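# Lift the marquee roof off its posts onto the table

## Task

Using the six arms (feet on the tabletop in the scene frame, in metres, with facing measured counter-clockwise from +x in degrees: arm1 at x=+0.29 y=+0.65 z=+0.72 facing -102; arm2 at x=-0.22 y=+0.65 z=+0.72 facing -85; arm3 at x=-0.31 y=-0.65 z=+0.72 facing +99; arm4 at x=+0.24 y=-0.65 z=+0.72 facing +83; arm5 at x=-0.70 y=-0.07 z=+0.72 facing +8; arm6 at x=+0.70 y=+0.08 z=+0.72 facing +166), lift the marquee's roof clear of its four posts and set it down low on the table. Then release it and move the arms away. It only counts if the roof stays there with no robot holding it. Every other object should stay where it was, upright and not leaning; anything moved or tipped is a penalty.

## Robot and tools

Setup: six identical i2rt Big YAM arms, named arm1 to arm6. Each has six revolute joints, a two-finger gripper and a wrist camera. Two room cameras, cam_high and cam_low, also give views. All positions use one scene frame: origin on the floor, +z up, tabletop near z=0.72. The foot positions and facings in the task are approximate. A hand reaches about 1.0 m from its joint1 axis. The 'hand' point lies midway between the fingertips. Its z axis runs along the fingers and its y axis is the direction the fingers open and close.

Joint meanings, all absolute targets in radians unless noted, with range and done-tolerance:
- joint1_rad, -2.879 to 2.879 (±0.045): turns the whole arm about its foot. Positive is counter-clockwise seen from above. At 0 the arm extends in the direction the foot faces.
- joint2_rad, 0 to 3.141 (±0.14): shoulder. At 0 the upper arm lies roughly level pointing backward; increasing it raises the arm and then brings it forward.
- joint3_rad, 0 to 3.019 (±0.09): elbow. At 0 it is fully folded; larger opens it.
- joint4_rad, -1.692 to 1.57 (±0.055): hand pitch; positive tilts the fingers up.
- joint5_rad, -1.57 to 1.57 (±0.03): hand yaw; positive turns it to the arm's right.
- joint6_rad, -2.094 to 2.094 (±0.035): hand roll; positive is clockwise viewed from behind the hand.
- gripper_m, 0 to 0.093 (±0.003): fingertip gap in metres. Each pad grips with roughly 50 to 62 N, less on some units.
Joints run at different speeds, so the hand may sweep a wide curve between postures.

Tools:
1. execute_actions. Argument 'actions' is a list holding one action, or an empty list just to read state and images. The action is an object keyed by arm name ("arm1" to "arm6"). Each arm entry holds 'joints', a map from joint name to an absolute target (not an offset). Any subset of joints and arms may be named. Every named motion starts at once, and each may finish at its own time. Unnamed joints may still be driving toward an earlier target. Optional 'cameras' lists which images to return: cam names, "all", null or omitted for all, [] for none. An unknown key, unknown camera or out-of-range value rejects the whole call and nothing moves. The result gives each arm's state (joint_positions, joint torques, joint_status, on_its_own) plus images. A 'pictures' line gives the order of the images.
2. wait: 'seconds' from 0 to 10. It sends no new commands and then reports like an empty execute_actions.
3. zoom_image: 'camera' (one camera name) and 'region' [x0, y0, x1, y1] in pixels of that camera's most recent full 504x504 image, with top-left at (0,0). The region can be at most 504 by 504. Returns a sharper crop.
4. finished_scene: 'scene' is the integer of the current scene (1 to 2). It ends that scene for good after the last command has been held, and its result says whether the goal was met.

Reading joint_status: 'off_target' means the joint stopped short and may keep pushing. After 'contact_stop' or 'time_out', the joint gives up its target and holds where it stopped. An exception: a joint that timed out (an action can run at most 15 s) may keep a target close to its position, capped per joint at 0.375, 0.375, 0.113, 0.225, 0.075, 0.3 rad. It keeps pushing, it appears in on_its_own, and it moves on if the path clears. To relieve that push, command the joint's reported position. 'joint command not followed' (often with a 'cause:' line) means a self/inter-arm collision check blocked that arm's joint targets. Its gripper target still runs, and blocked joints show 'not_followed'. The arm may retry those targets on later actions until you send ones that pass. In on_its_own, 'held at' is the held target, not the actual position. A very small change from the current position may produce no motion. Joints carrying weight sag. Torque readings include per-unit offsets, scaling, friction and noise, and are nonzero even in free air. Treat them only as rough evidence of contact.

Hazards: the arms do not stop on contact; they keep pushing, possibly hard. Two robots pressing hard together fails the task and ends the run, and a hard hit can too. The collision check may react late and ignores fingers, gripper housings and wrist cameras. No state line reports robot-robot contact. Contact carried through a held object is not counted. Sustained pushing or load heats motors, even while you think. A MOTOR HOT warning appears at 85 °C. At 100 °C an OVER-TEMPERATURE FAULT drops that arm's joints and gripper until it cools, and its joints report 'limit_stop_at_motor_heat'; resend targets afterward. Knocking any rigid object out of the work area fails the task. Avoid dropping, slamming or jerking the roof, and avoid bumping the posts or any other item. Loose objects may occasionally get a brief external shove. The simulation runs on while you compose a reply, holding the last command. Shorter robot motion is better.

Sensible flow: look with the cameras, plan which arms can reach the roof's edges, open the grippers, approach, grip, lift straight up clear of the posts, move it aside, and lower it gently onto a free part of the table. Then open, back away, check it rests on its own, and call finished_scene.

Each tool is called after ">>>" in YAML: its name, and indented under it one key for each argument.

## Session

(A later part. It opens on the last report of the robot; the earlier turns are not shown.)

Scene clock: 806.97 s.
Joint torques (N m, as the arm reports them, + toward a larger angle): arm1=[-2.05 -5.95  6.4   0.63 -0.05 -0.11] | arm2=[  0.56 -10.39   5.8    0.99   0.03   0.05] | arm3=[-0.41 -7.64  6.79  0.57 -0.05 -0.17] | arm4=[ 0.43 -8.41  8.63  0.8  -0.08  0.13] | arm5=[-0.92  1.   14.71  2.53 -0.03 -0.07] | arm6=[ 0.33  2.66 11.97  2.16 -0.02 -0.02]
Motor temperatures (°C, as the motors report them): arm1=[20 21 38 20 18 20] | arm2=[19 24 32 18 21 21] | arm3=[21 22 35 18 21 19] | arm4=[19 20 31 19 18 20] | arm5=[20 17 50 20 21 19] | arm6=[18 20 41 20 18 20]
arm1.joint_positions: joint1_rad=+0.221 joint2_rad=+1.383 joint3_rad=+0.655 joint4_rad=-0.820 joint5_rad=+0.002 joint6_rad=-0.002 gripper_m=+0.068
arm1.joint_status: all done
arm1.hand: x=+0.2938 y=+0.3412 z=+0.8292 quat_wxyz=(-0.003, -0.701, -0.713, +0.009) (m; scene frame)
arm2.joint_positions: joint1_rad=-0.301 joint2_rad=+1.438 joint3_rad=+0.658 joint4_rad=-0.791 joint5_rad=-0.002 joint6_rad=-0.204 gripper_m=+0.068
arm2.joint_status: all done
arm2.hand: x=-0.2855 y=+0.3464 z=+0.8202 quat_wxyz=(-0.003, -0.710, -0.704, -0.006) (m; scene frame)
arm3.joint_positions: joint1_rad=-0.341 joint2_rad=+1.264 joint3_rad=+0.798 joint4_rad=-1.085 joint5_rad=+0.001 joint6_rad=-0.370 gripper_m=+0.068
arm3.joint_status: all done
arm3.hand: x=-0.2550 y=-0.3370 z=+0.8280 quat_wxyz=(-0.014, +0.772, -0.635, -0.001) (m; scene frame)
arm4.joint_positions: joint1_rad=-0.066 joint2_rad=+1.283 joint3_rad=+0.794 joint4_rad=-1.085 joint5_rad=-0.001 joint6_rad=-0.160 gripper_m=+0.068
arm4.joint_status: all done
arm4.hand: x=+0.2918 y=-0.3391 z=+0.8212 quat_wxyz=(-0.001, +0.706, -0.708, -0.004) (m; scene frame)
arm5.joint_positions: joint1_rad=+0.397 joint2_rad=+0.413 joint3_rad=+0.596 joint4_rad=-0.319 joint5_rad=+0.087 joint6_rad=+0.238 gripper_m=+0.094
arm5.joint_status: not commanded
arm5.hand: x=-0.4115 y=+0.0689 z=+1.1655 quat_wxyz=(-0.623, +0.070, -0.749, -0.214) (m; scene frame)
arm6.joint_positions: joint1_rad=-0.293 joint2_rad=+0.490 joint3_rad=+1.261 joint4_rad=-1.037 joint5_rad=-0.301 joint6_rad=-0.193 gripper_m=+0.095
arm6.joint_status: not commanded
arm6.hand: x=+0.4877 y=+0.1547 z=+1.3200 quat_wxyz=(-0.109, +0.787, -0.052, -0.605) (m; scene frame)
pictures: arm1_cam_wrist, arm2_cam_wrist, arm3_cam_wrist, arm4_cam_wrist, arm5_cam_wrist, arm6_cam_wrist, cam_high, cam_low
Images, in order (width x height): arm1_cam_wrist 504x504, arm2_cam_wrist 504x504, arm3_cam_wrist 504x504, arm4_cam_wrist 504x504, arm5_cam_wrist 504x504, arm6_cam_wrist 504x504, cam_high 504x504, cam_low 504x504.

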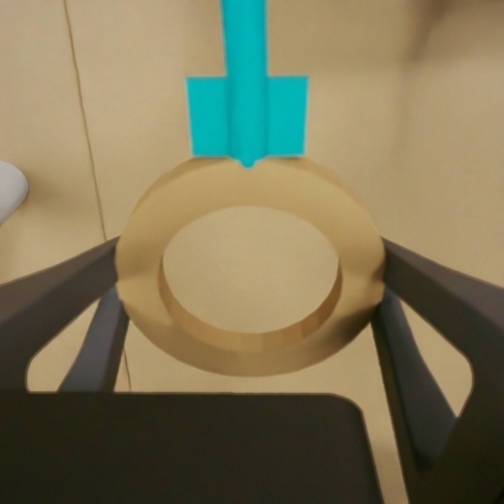

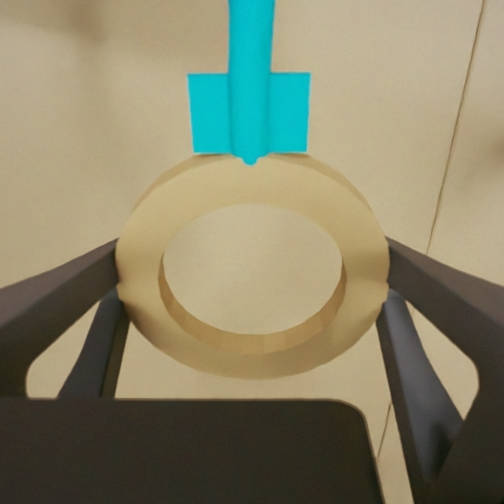

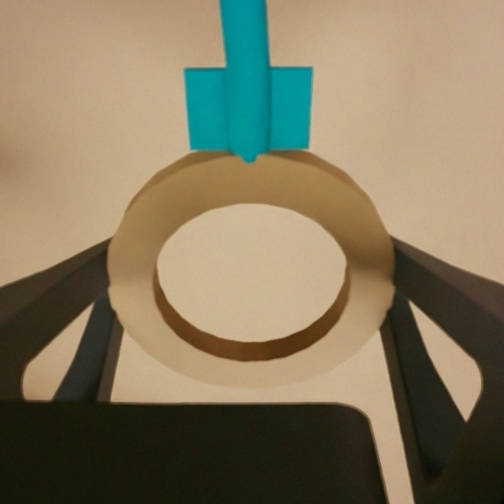

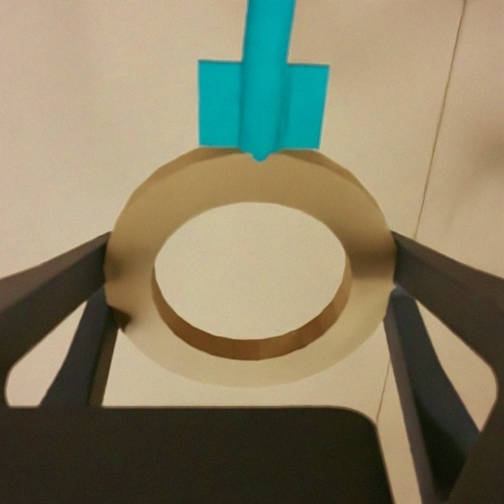

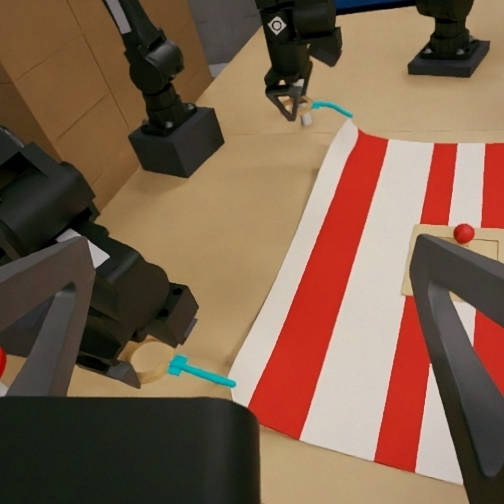

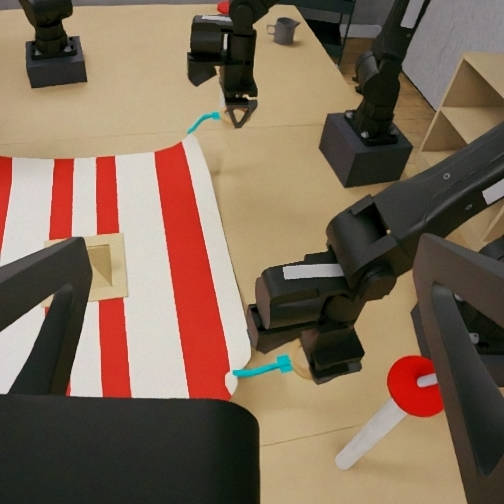

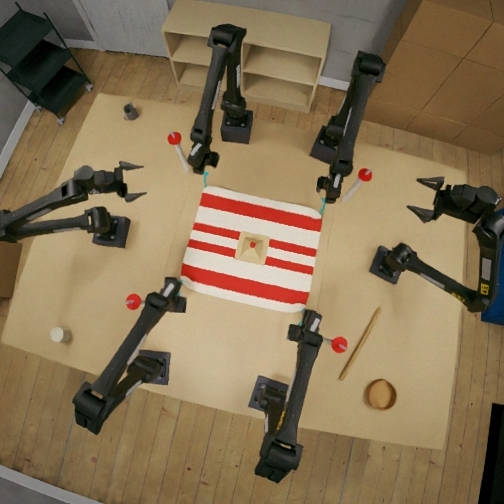

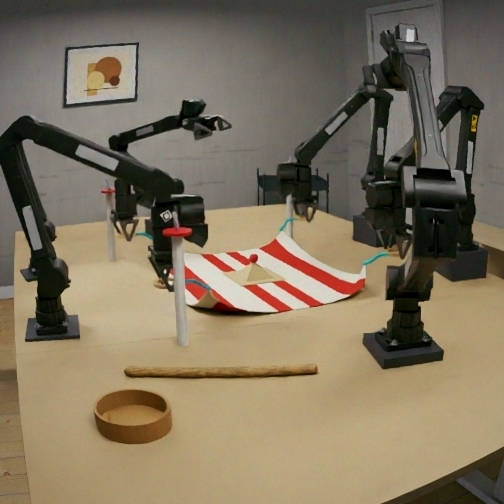

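>>> execute_actions:
  actions:
    - {"arm1": {"joints": {"joint2_rad": 1.588, "joint3_rad": 0.478, "joint4_rad": -0.425}}, "arm2": {"joints": {"joint2_rad": 1.623, "joint3_rad": 0.496, "joint4_rad": -0.413}}, "arm3": {"joints": {"joint2_rad": 1.339, "joint3_rad": 0.566, "joint4_rad": -0.763}}, "arm4": {"joints": {"joint2_rad": 1.345, "joint3_rad": 0.542, "joint4_rad": -0.756}}}

Scene clock: 852.13 s.
Joint torques (N m, as the arm reports them, + toward a larger angle): arm1=[-1.97 -7.05  4.58  0.61 -0.06 -0.12] | arm2=[ 0.67 -9.75  3.84  0.97  0.06  0.03] | arm3=[-0.36 -7.83  5.63  0.52 -0.05 -0.14] | arm4=[ 0.42 -7.42  7.03  0.81 -0.08  0.12] | arm5=[-0.89  0.9  14.71  2.52 -0.03 -0.06] | arm6=[ 0.48  2.76 11.97  2.13 -0.02 -0.02]
Motor temperatures (°C, as the motors report them): arm1=[20 20 36 20 17 20] | arm2=[19 24 31 18 21 21] | arm3=[21 21 33 18 21 19] | arm4=[19 20 30 19 18 20] | arm5=[20 17 51 20 21 19] | arm6=[18 20 42 20 18 20]
arm1.joint_positions: joint1_rad=+0.221 joint2_rad=+1.596 joint3_rad=+0.472 joint4_rad=-0.440 joint5_rad=+0.002 joint6_rad=-0.003 gripper_m=+0.068
arm1.joint_status: all done
arm1.hand: x=+0.2924 y=+0.3845 z=+0.7313 quat_wxyz=(+0.003, -0.701, -0.713, +0.004) (m; scene frame)
arm2.joint_positions: joint1_rad=-0.301 joint2_rad=+1.636 joint3_rad=+0.487 joint4_rad=-0.425 joint5_rad=-0.002 joint6_rad=-0.203 gripper_m=+0.068
arm2.joint_status: all done
arm2.hand: x=-0.2760 y=+0.3864 z=+0.7296 quat_wxyz=(-0.002, -0.710, -0.704, -0.007) (m; scene frame)
arm3.joint_positions: joint1_rad=-0.341 joint2_rad=+1.344 joint3_rad=+0.561 joint4_rad=-0.773 joint5_rad=+0.001 joint6_rad=-0.370 gripper_m=+0.068
arm3.joint_status: all done
arm3.hand: x=-0.2611 y=-0.3773 z=+0.7326 quat_wxyz=(-0.012, +0.773, -0.635, +0.000) (m; scene frame)
arm4.joint_positions: joint1_rad=-0.066 joint2_rad=+1.332 joint3_rad=+0.551 joint4_rad=-0.771 joint5_rad=-0.001 joint6_rad=-0.159 gripper_m=+0.068
arm4.joint_status: all done
arm4.hand: x=+0.2847 y=-0.3796 z=+0.7329 quat_wxyz=(-0.010, +0.706, -0.708, -0.011) (m; scene frame)
arm5.joint_positions: joint1_rad=+0.397 joint2_rad=+0.413 joint3_rad=+0.596 joint4_rad=-0.319 joint5_rad=+0.087 joint6_rad=+0.238 gripper_m=+0.094
arm5.joint_status: not commanded
arm5.hand: x=-0.4115 y=+0.0689 z=+1.1655 quat_wxyz=(-0.623, +0.070, -0.749, -0.214) (m; scene frame)
arm6.joint_positions: joint1_rad=-0.293 joint2_rad=+0.490 joint3_rad=+1.261 joint4_rad=-1.037 joint5_rad=-0.301 joint6_rad=-0.193 gripper_m=+0.095
arm6.joint_status: not commanded
arm6.hand: x=+0.4877 y=+0.1547 z=+1.3200 quat_wxyz=(-0.109, +0.787, -0.052, -0.605) (m; scene frame)
pictures: arm1_cam_wrist, arm2_cam_wrist, arm3_cam_wrist, arm4_cam_wrist, arm5_cam_wrist, arm6_cam_wrist, cam_high, cam_low
Images, in order (width x height): arm1_cam_wrist 504x504, arm2_cam_wrist 504x504, arm3_cam_wrist 504x504, arm4_cam_wrist 504x504, arm5_cam_wrist 504x504, arm6_cam_wrist 504x504, cam_high 504x504, cam_low 504x504.

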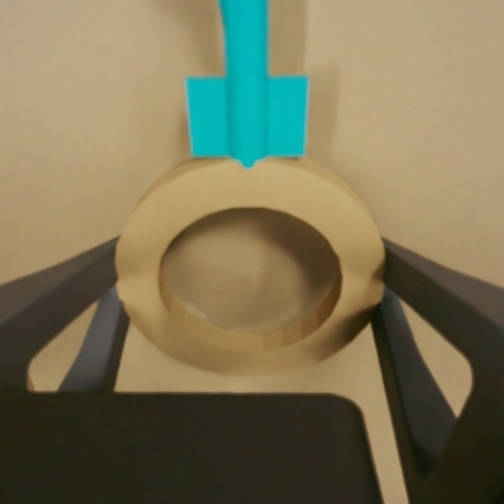

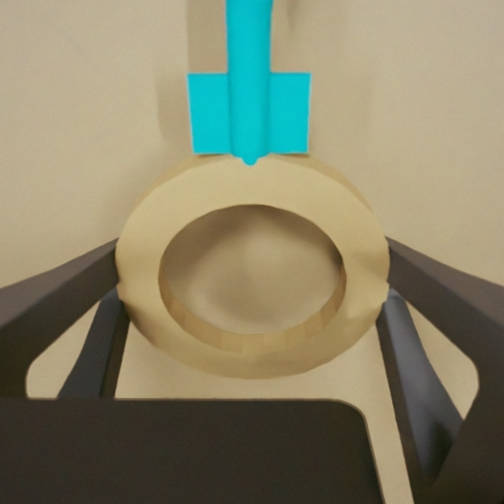

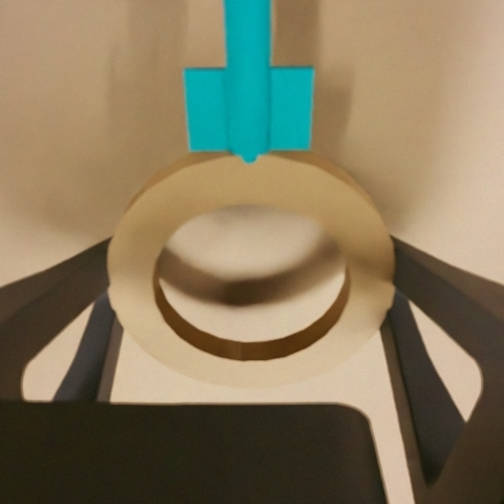

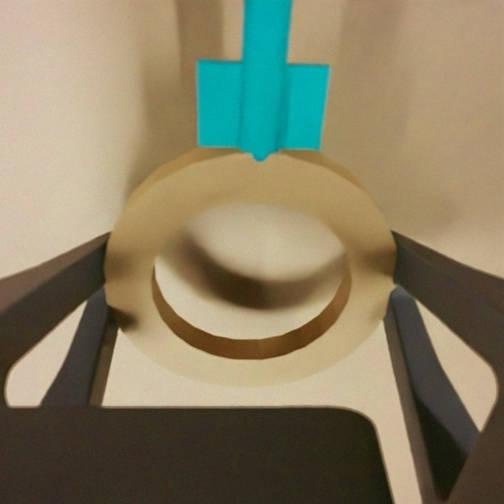

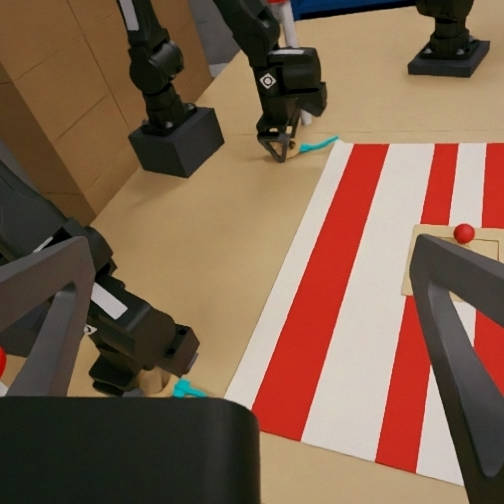

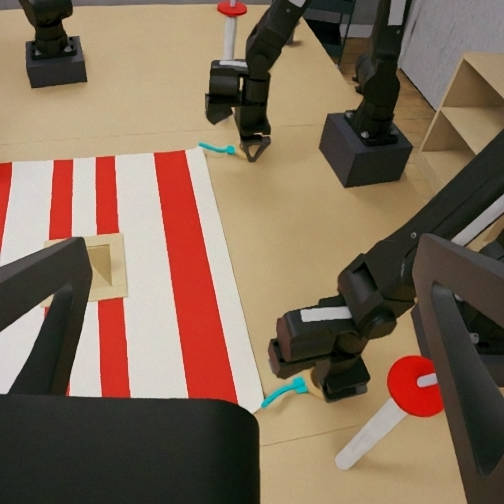

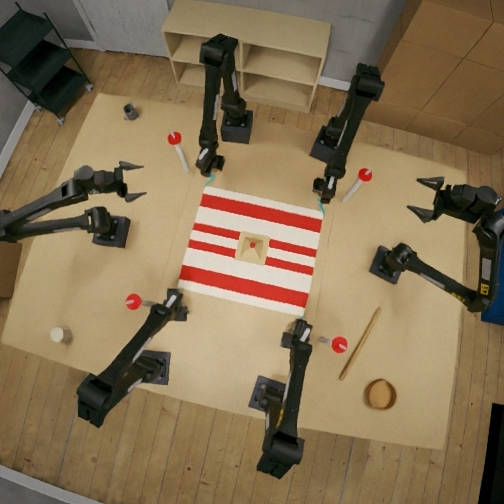

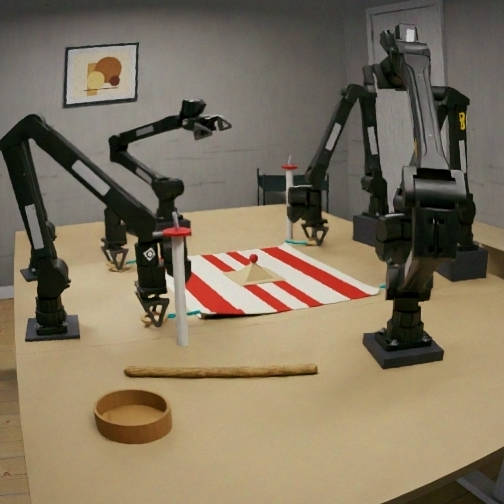

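>>> zoom_image:
  camera: "cam_low"
  region: [90, 230, 230, 350]

>>> zoom_image:
  camera: "arm5_cam_wrist"
  region: [240, 100, 360, 190]

>>> zoom_image:
  camera: "cam_low"
  region: [270, 200, 350, 260]

Region (90, 230, 230, 350) of cam_low's 504x504 image, scaled by 3.600, with more detail than that image has; it fills the top 432 rows of this view, and the rest is white.

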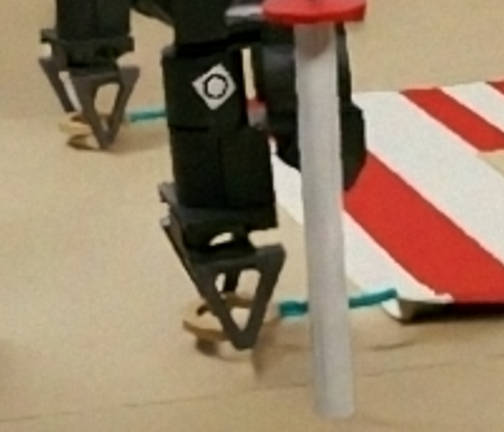

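Region (240, 100, 360, 190) of arm5_cam_wrist's 504x504 image, scaled by 4.200, with more detail than that image has; it fills the top 378 rows of this view, and the rest is white.

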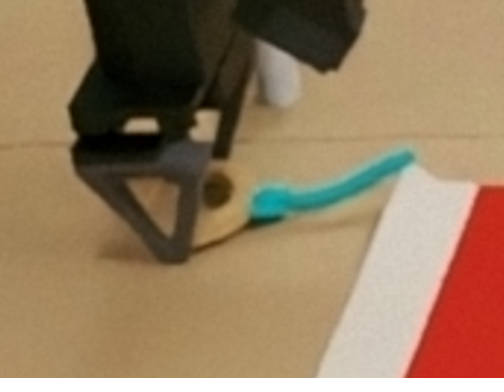

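Region (270, 200, 350, 260) of cam_low's 504x504 image, scaled by 6.300, with more detail than that image has; it fills the top 378 rows of this view, and the rest is white.

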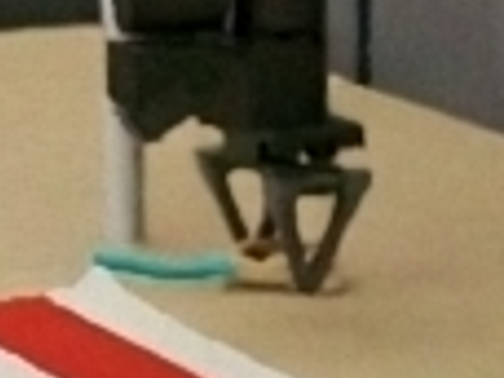

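>>> execute_actions:
  actions:
    - {"arm1": {"joints": {"joint2_rad": 1.645, "joint4_rad": -0.39}}, "arm2": {"joints": {"joint2_rad": 1.67, "joint4_rad": -0.375}}, "arm3": {"joints": {"joint2_rad": 1.392, "joint4_rad": -0.732}}, "arm4": {"joints": {"joint2_rad": 1.392, "joint4_rad": -0.727}}}
  cameras: ["arm1_cam_wrist", "arm2_cam_wrist", "arm3_cam_wrist", "arm4_cam_wrist", "cam_low"]

Scene clock: 879.43 s.
Joint torques (N m, as the arm reports them, + toward a larger angle): arm1=[-2.08 -3.26  4.59  1.31 -0.09 -0.12] | arm2=[ 0.19 -7.53  3.89  1.16 -0.04  0.04] | arm3=[-0.27 -5.93  5.53  0.71  0.02 -0.13] | arm4=[ 0.47 -6.33  6.84  0.77 -0.05  0.11] | arm5=[-0.81  0.93 14.7   2.51 -0.04 -0.06] | arm6=[ 0.33  2.72 11.99  2.17 -0.01 -0.02]
Motor temperatures (°C, as the motors report them): arm1=[20 21 34 20 17 20] | arm2=[19 24 30 18 21 21] | arm3=[21 21 32 18 21 19] | arm4=[19 20 29 19 18 20] | arm5=[20 17 51 20 21 19] | arm6=[18 20 42 20 18 20]
arm1.joint_positions: joint1_rad=+0.221 joint2_rad=+1.600 joint3_rad=+0.472 joint4_rad=-0.421 joint5_rad=+0.002 joint6_rad=-0.003 gripper_m=+0.068
arm1.joint_status: all done
arm1.hand: x=+0.2924 y=+0.3807 z=+0.7302 quat_wxyz=(-0.002, -0.701, -0.713, +0.009) (m; scene frame)
arm2.joint_positions: joint1_rad=-0.301 joint2_rad=+1.649 joint3_rad=+0.487 joint4_rad=-0.389 joint5_rad=-0.001 joint6_rad=-0.202 gripper_m=+0.068
arm2.joint_status: all done
arm2.hand: x=-0.2773 y=+0.3806 z=+0.7264 quat_wxyz=(-0.008, -0.711, -0.703, +0.003) (m; scene frame)
arm3.joint_positions: joint1_rad=-0.341 joint2_rad=+1.364 joint3_rad=+0.562 joint4_rad=-0.746 joint5_rad=+0.000 joint6_rad=-0.373 gripper_m=+0.068
arm3.joint_status: all done
arm3.hand: x=-0.2604 y=-0.3725 z=+0.7280 quat_wxyz=(-0.015, +0.774, -0.634, -0.002) (m; scene frame)
arm4.joint_positions: joint1_rad=-0.066 joint2_rad=+1.363 joint3_rad=+0.551 joint4_rad=-0.742 joint5_rad=-0.002 joint6_rad=-0.158 gripper_m=+0.068
arm4.joint_status: all done
arm4.hand: x=+0.2850 y=-0.3765 z=+0.7251 quat_wxyz=(-0.009, +0.705, -0.709, -0.010) (m; scene frame)
arm5.joint_positions: joint1_rad=+0.397 joint2_rad=+0.413 joint3_rad=+0.596 joint4_rad=-0.319 joint5_rad=+0.087 joint6_rad=+0.238 gripper_m=+0.094
arm5.joint_status: not commanded
arm5.hand: x=-0.4115 y=+0.0689 z=+1.1655 quat_wxyz=(-0.623, +0.070, -0.749, -0.214) (m; scene frame)
arm6.joint_positions: joint1_rad=-0.293 joint2_rad=+0.490 joint3_rad=+1.261 joint4_rad=-1.037 joint5_rad=-0.301 joint6_rad=-0.193 gripper_m=+0.095
arm6.joint_status: not commanded
arm6.hand: x=+0.4877 y=+0.1547 z=+1.3200 quat_wxyz=(-0.109, +0.787, -0.052, -0.605) (m; scene frame)
pictures: arm1_cam_wrist, arm2_cam_wrist, arm3_cam_wrist, arm4_cam_wrist, cam_low
Images, in order (width x height): arm1_cam_wrist 504x504, arm2_cam_wrist 504x504, arm3_cam_wrist 504x504, arm4_cam_wrist 504x504, cam_low 504x504.

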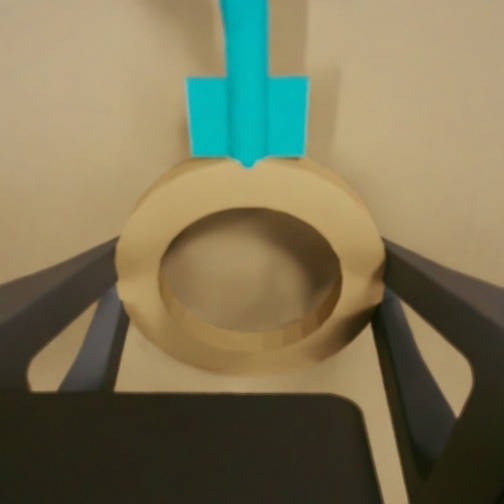

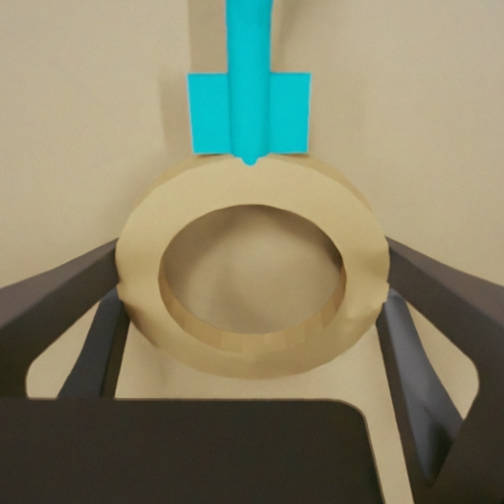

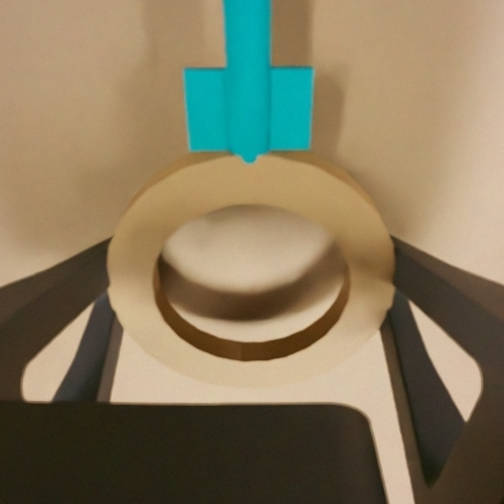

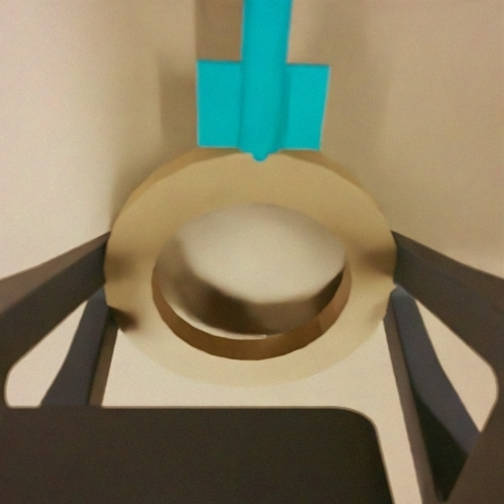

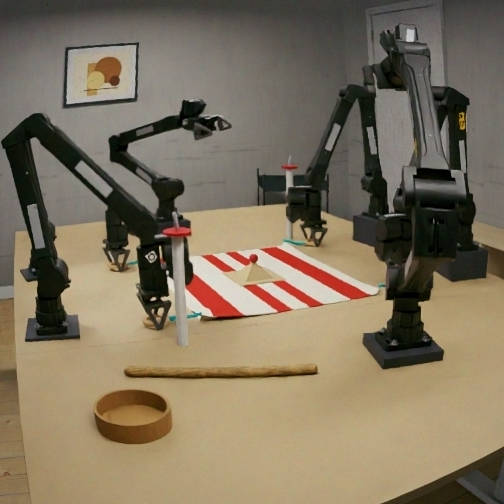

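>>> execute_actions:
  actions:
    - {"arm1": {"joints": {"joint2_rad": 1.59, "joint4_rad": -0.415, "gripper_m": 0.082}}, "arm2": {"joints": {"joint2_rad": 1.64, "gripper_m": 0.082}}, "arm3": {"joints": {"joint2_rad": 1.358, "gripper_m": 0.082}}, "arm4": {"joints": {"joint2_rad": 1.362, "gripper_m": 0.082}}}
  cameras: ["arm1_cam_wrist", "arm2_cam_wrist", "arm3_cam_wrist", "arm4_cam_wrist", "cam_low"]

Scene clock: 892.13 s.
Joint torques (N m, as the arm reports them, + toward a larger angle): arm1=[-2.09 -7.22  4.59  0.26 -0.06 -0.12] | arm2=[ 0.88 -9.9   3.95  1.25  0.01  0.07] | arm3=[-0.21 -7.98  5.55  0.6   0.01 -0.11] | arm4=[ 0.4  -8.72  6.86  0.74 -0.08  0.11] | arm5=[-0.81  0.89 14.69  2.53 -0.04 -0.05] | arm6=[ 0.31  2.72 12.02  2.15 -0.01 -0.01]
Motor temperatures (°C, as the motors report them): arm1=[20 20 34 20 17 20] | arm2=[19 23 30 18 21 21] | arm3=[21 21 32 18 21 19] | arm4=[19 20 29 19 18 20] | arm5=[20 17 51 20 21 19] | arm6=[18 20 42 20 18 20]
arm1.joint_positions: joint1_rad=+0.221 joint2_rad=+1.598 joint3_rad=+0.472 joint4_rad=-0.421 joint5_rad=+0.002 joint6_rad=-0.003 gripper_m=+0.082
arm1.joint_status: all done
arm1.hand: x=+0.2925 y=+0.3802 z=+0.7308 quat_wxyz=(-0.003, -0.701, -0.713, +0.010) (m; scene frame)
arm2.joint_positions: joint1_rad=-0.301 joint2_rad=+1.648 joint3_rad=+0.487 joint4_rad=-0.388 joint5_rad=-0.001 joint6_rad=-0.202 gripper_m=+0.082
arm2.joint_status: all done
arm2.hand: x=-0.2774 y=+0.3803 z=+0.7267 quat_wxyz=(-0.009, -0.711, -0.703, +0.004) (m; scene frame)
arm3.joint_positions: joint1_rad=-0.341 joint2_rad=+1.361 joint3_rad=+0.562 joint4_rad=-0.743 joint5_rad=+0.000 joint6_rad=-0.373 gripper_m=+0.082
arm3.joint_status: all done
arm3.hand: x=-0.2602 y=-0.3713 z=+0.7288 quat_wxyz=(-0.018, +0.774, -0.633, -0.004) (m; scene frame)
arm4.joint_positions: joint1_rad=-0.066 joint2_rad=+1.361 joint3_rad=+0.551 joint4_rad=-0.741 joint5_rad=-0.001 joint6_rad=-0.158 gripper_m=+0.082
arm4.joint_status: all done
arm4.hand: x=+0.2852 y=-0.3761 z=+0.7258 quat_wxyz=(-0.010, +0.705, -0.709, -0.011) (m; scene frame)
arm5.joint_positions: joint1_rad=+0.397 joint2_rad=+0.413 joint3_rad=+0.596 joint4_rad=-0.319 joint5_rad=+0.087 joint6_rad=+0.238 gripper_m=+0.094
arm5.joint_status: not commanded
arm5.hand: x=-0.4115 y=+0.0689 z=+1.1655 quat_wxyz=(-0.623, +0.070, -0.749, -0.214) (m; scene frame)
arm6.joint_positions: joint1_rad=-0.293 joint2_rad=+0.490 joint3_rad=+1.261 joint4_rad=-1.037 joint5_rad=-0.301 joint6_rad=-0.193 gripper_m=+0.095
arm6.joint_status: not commanded
arm6.hand: x=+0.4877 y=+0.1547 z=+1.3200 quat_wxyz=(-0.109, +0.787, -0.052, -0.605) (m; scene frame)
pictures: arm1_cam_wrist, arm2_cam_wrist, arm3_cam_wrist, arm4_cam_wrist, cam_low
Images, in order (width x height): arm1_cam_wrist 504x504, arm2_cam_wrist 504x504, arm3_cam_wrist 504x504, arm4_cam_wrist 504x504, cam_low 504x504.

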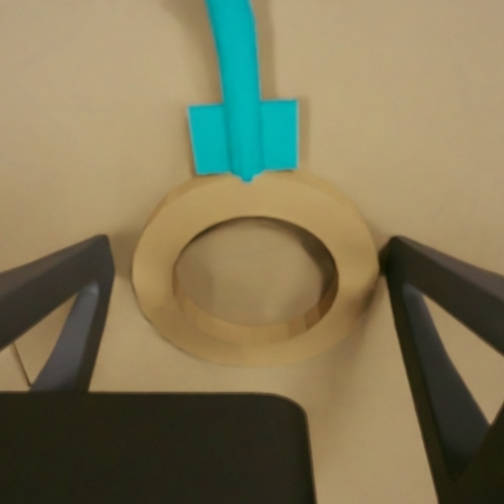

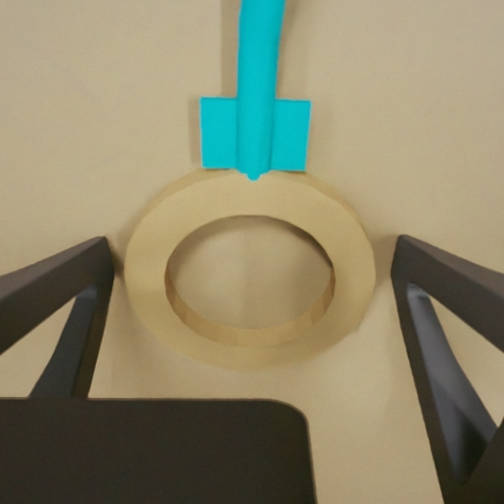

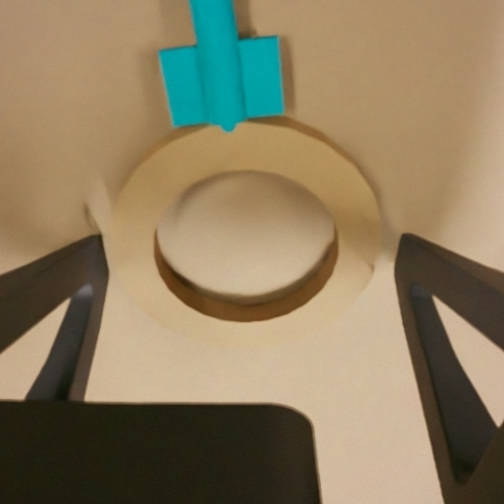

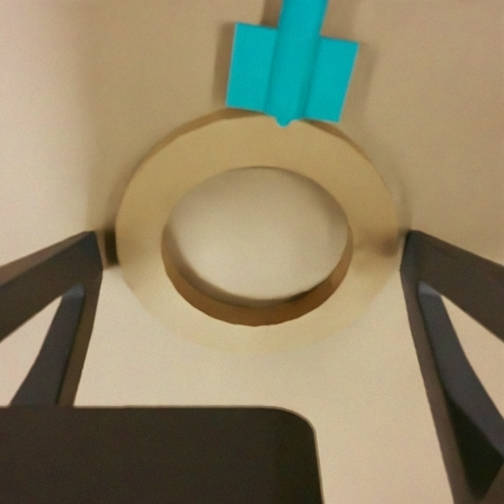

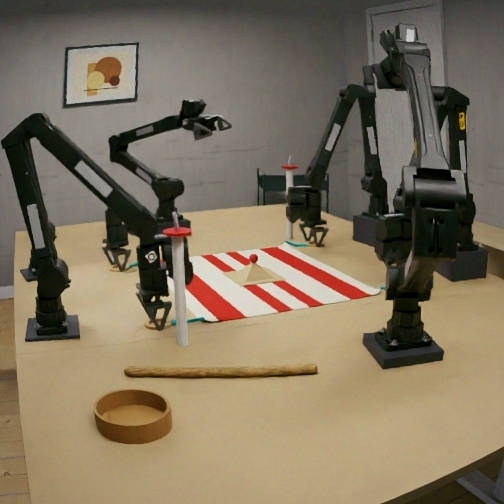

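>>> execute_actions:
  actions:
    - {"arm1": {"joints": {"joint2_rad": 1.07, "joint3_rad": 1.0, "joint4_rad": -1.0}}, "arm2": {"joints": {"joint2_rad": 1.12, "joint3_rad": 1.02, "joint4_rad": -0.97}}, "arm3": {"joints": {"joint2_rad": 0.93, "joint3_rad": 1.13, "joint4_rad": -1.32}}, "arm4": {"joints": {"joint2_rad": 0.93, "joint3_rad": 1.12, "joint4_rad": -1.32}}}

Scene clock: 936.37 s.
Joint torques (N m, as the arm reports them, + toward a larger angle): arm1=[-2.05 -4.63 12.68  0.38 -0.06 -0.12] | arm2=[ 0.48 -6.69 10.62  1.04  0.    0.09] | arm3=[-0.12 -4.97 10.03  0.49  0.01 -0.1 ] | arm4=[ 0.42 -4.19 13.86  0.22 -0.08  0.11] | arm5=[-0.76  0.9  14.67  2.5  -0.03 -0.06] | arm6=[ 0.36  2.78 12.04  2.12 -0.02 -0.01]
Motor temperatures (°C, as the motors report them): arm1=[20 21 33 20 17 20] | arm2=[19 24 30 18 21 21] | arm3=[21 21 32 18 21 19] | arm4=[19 20 29 19 18 20] | arm5=[20 17 52 20 21 19] | arm6=[18 20 42 20 18 20]
arm1.joint_positions: joint1_rad=+0.221 joint2_rad=+1.061 joint3_rad=+0.966 joint4_rad=-0.988 joint5_rad=+0.002 joint6_rad=-0.003 gripper_m=+0.082
arm1.joint_status: all done
arm1.hand: x=+0.2969 y=+0.2567 z=+1.0543 quat_wxyz=(-0.166, -0.680, -0.693, +0.171) (m; scene frame)
arm2.joint_positions: joint1_rad=-0.301 joint2_rad=+1.112 joint3_rad=+0.987 joint4_rad=-0.963 joint5_rad=-0.001 joint6_rad=-0.202 gripper_m=+0.082
arm2.joint_status: all done
arm2.hand: x=-0.3088 y=+0.2501 z=+1.0539 quat_wxyz=(-0.133, -0.691, -0.683, +0.195) (m; scene frame)
arm3.joint_positions: joint1_rad=-0.341 joint2_rad=+0.930 joint3_rad=+1.097 joint4_rad=-1.312 joint5_rad=+0.000 joint6_rad=-0.373 gripper_m=+0.082
arm3.joint_status: all done
arm3.hand: x=-0.2562 y=-0.3283 z=+1.0478 quat_wxyz=(-0.190, +0.756, -0.618, -0.100) (m; scene frame)
arm4.joint_positions: joint1_rad=-0.066 joint2_rad=+0.917 joint3_rad=+1.088 joint4_rad=-1.303 joint5_rad=-0.001 joint6_rad=-0.158 gripper_m=+0.082
arm4.joint_status: all done
arm4.hand: x=+0.2940 y=-0.3313 z=+1.0484 quat_wxyz=(-0.179, +0.687, -0.691, -0.133) (m; scene frame)
arm5.joint_positions: joint1_rad=+0.397 joint2_rad=+0.413 joint3_rad=+0.596 joint4_rad=-0.319 joint5_rad=+0.087 joint6_rad=+0.238 gripper_m=+0.094
arm5.joint_status: not commanded
arm5.hand: x=-0.4115 y=+0.0689 z=+1.1655 quat_wxyz=(-0.623, +0.070, -0.749, -0.214) (m; scene frame)
arm6.joint_positions: joint1_rad=-0.293 joint2_rad=+0.490 joint3_rad=+1.261 joint4_rad=-1.037 joint5_rad=-0.301 joint6_rad=-0.193 gripper_m=+0.095
arm6.joint_status: not commanded
arm6.hand: x=+0.4877 y=+0.1547 z=+1.3200 quat_wxyz=(-0.109, +0.787, -0.052, -0.605) (m; scene frame)
pictures: arm1_cam_wrist, arm2_cam_wrist, arm3_cam_wrist, arm4_cam_wrist, arm5_cam_wrist, arm6_cam_wrist, cam_high, cam_low
Images, in order (width x height): arm1_cam_wrist 504x504, arm2_cam_wrist 504x504, arm3_cam_wrist 504x504, arm4_cam_wrist 504x504, arm5_cam_wrist 504x504, arm6_cam_wrist 504x504, cam_high 504x504, cam_low 504x504.

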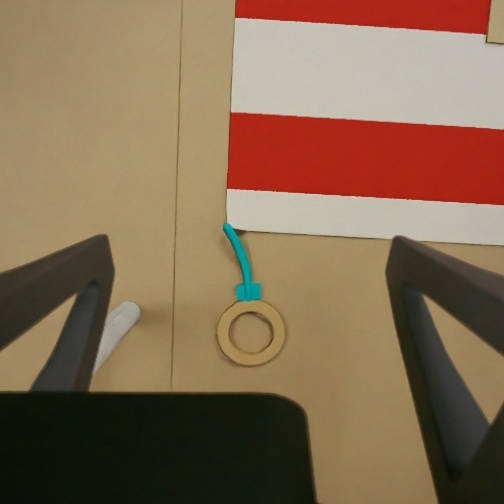

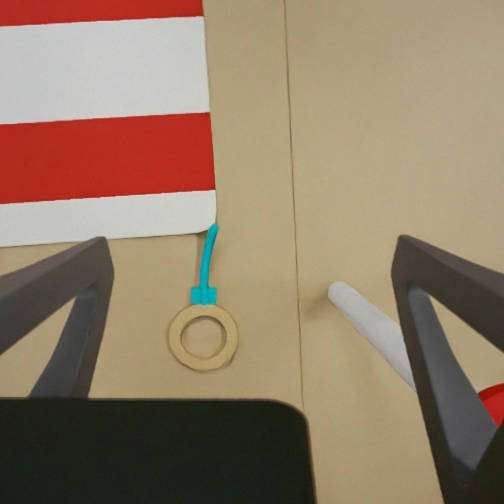

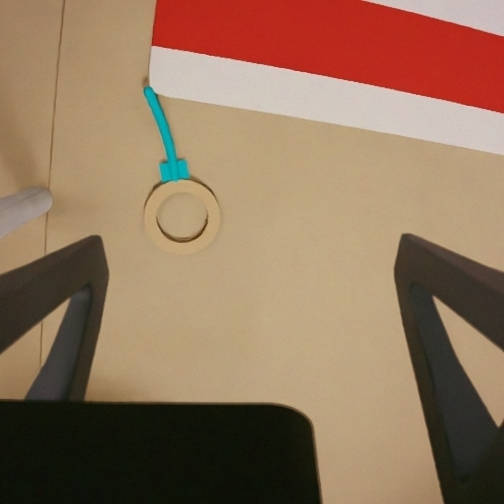

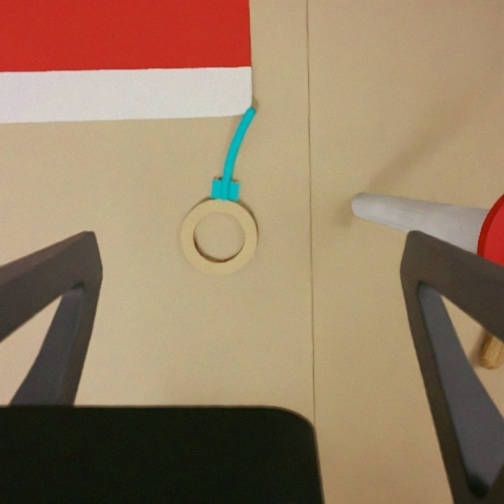

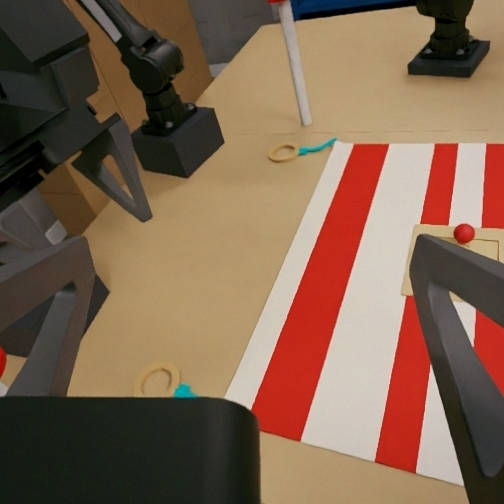

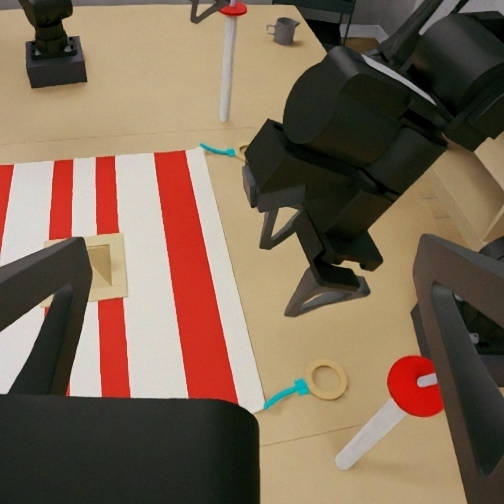

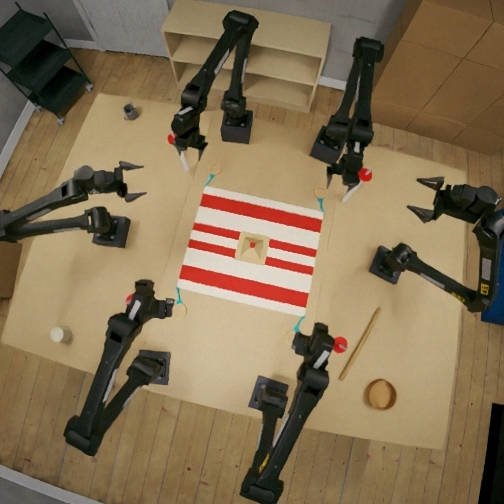

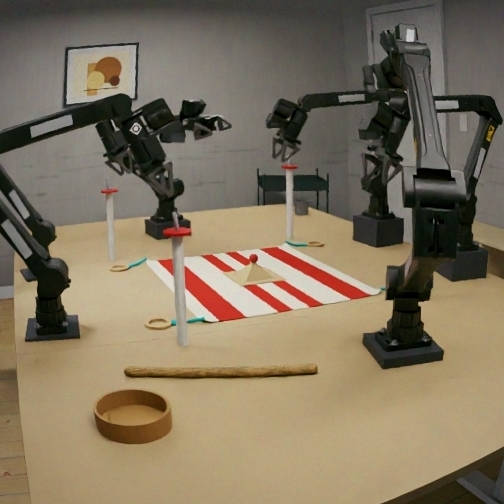

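>>> finished_scene:
  scene: 1

The scene is finished: the task was done.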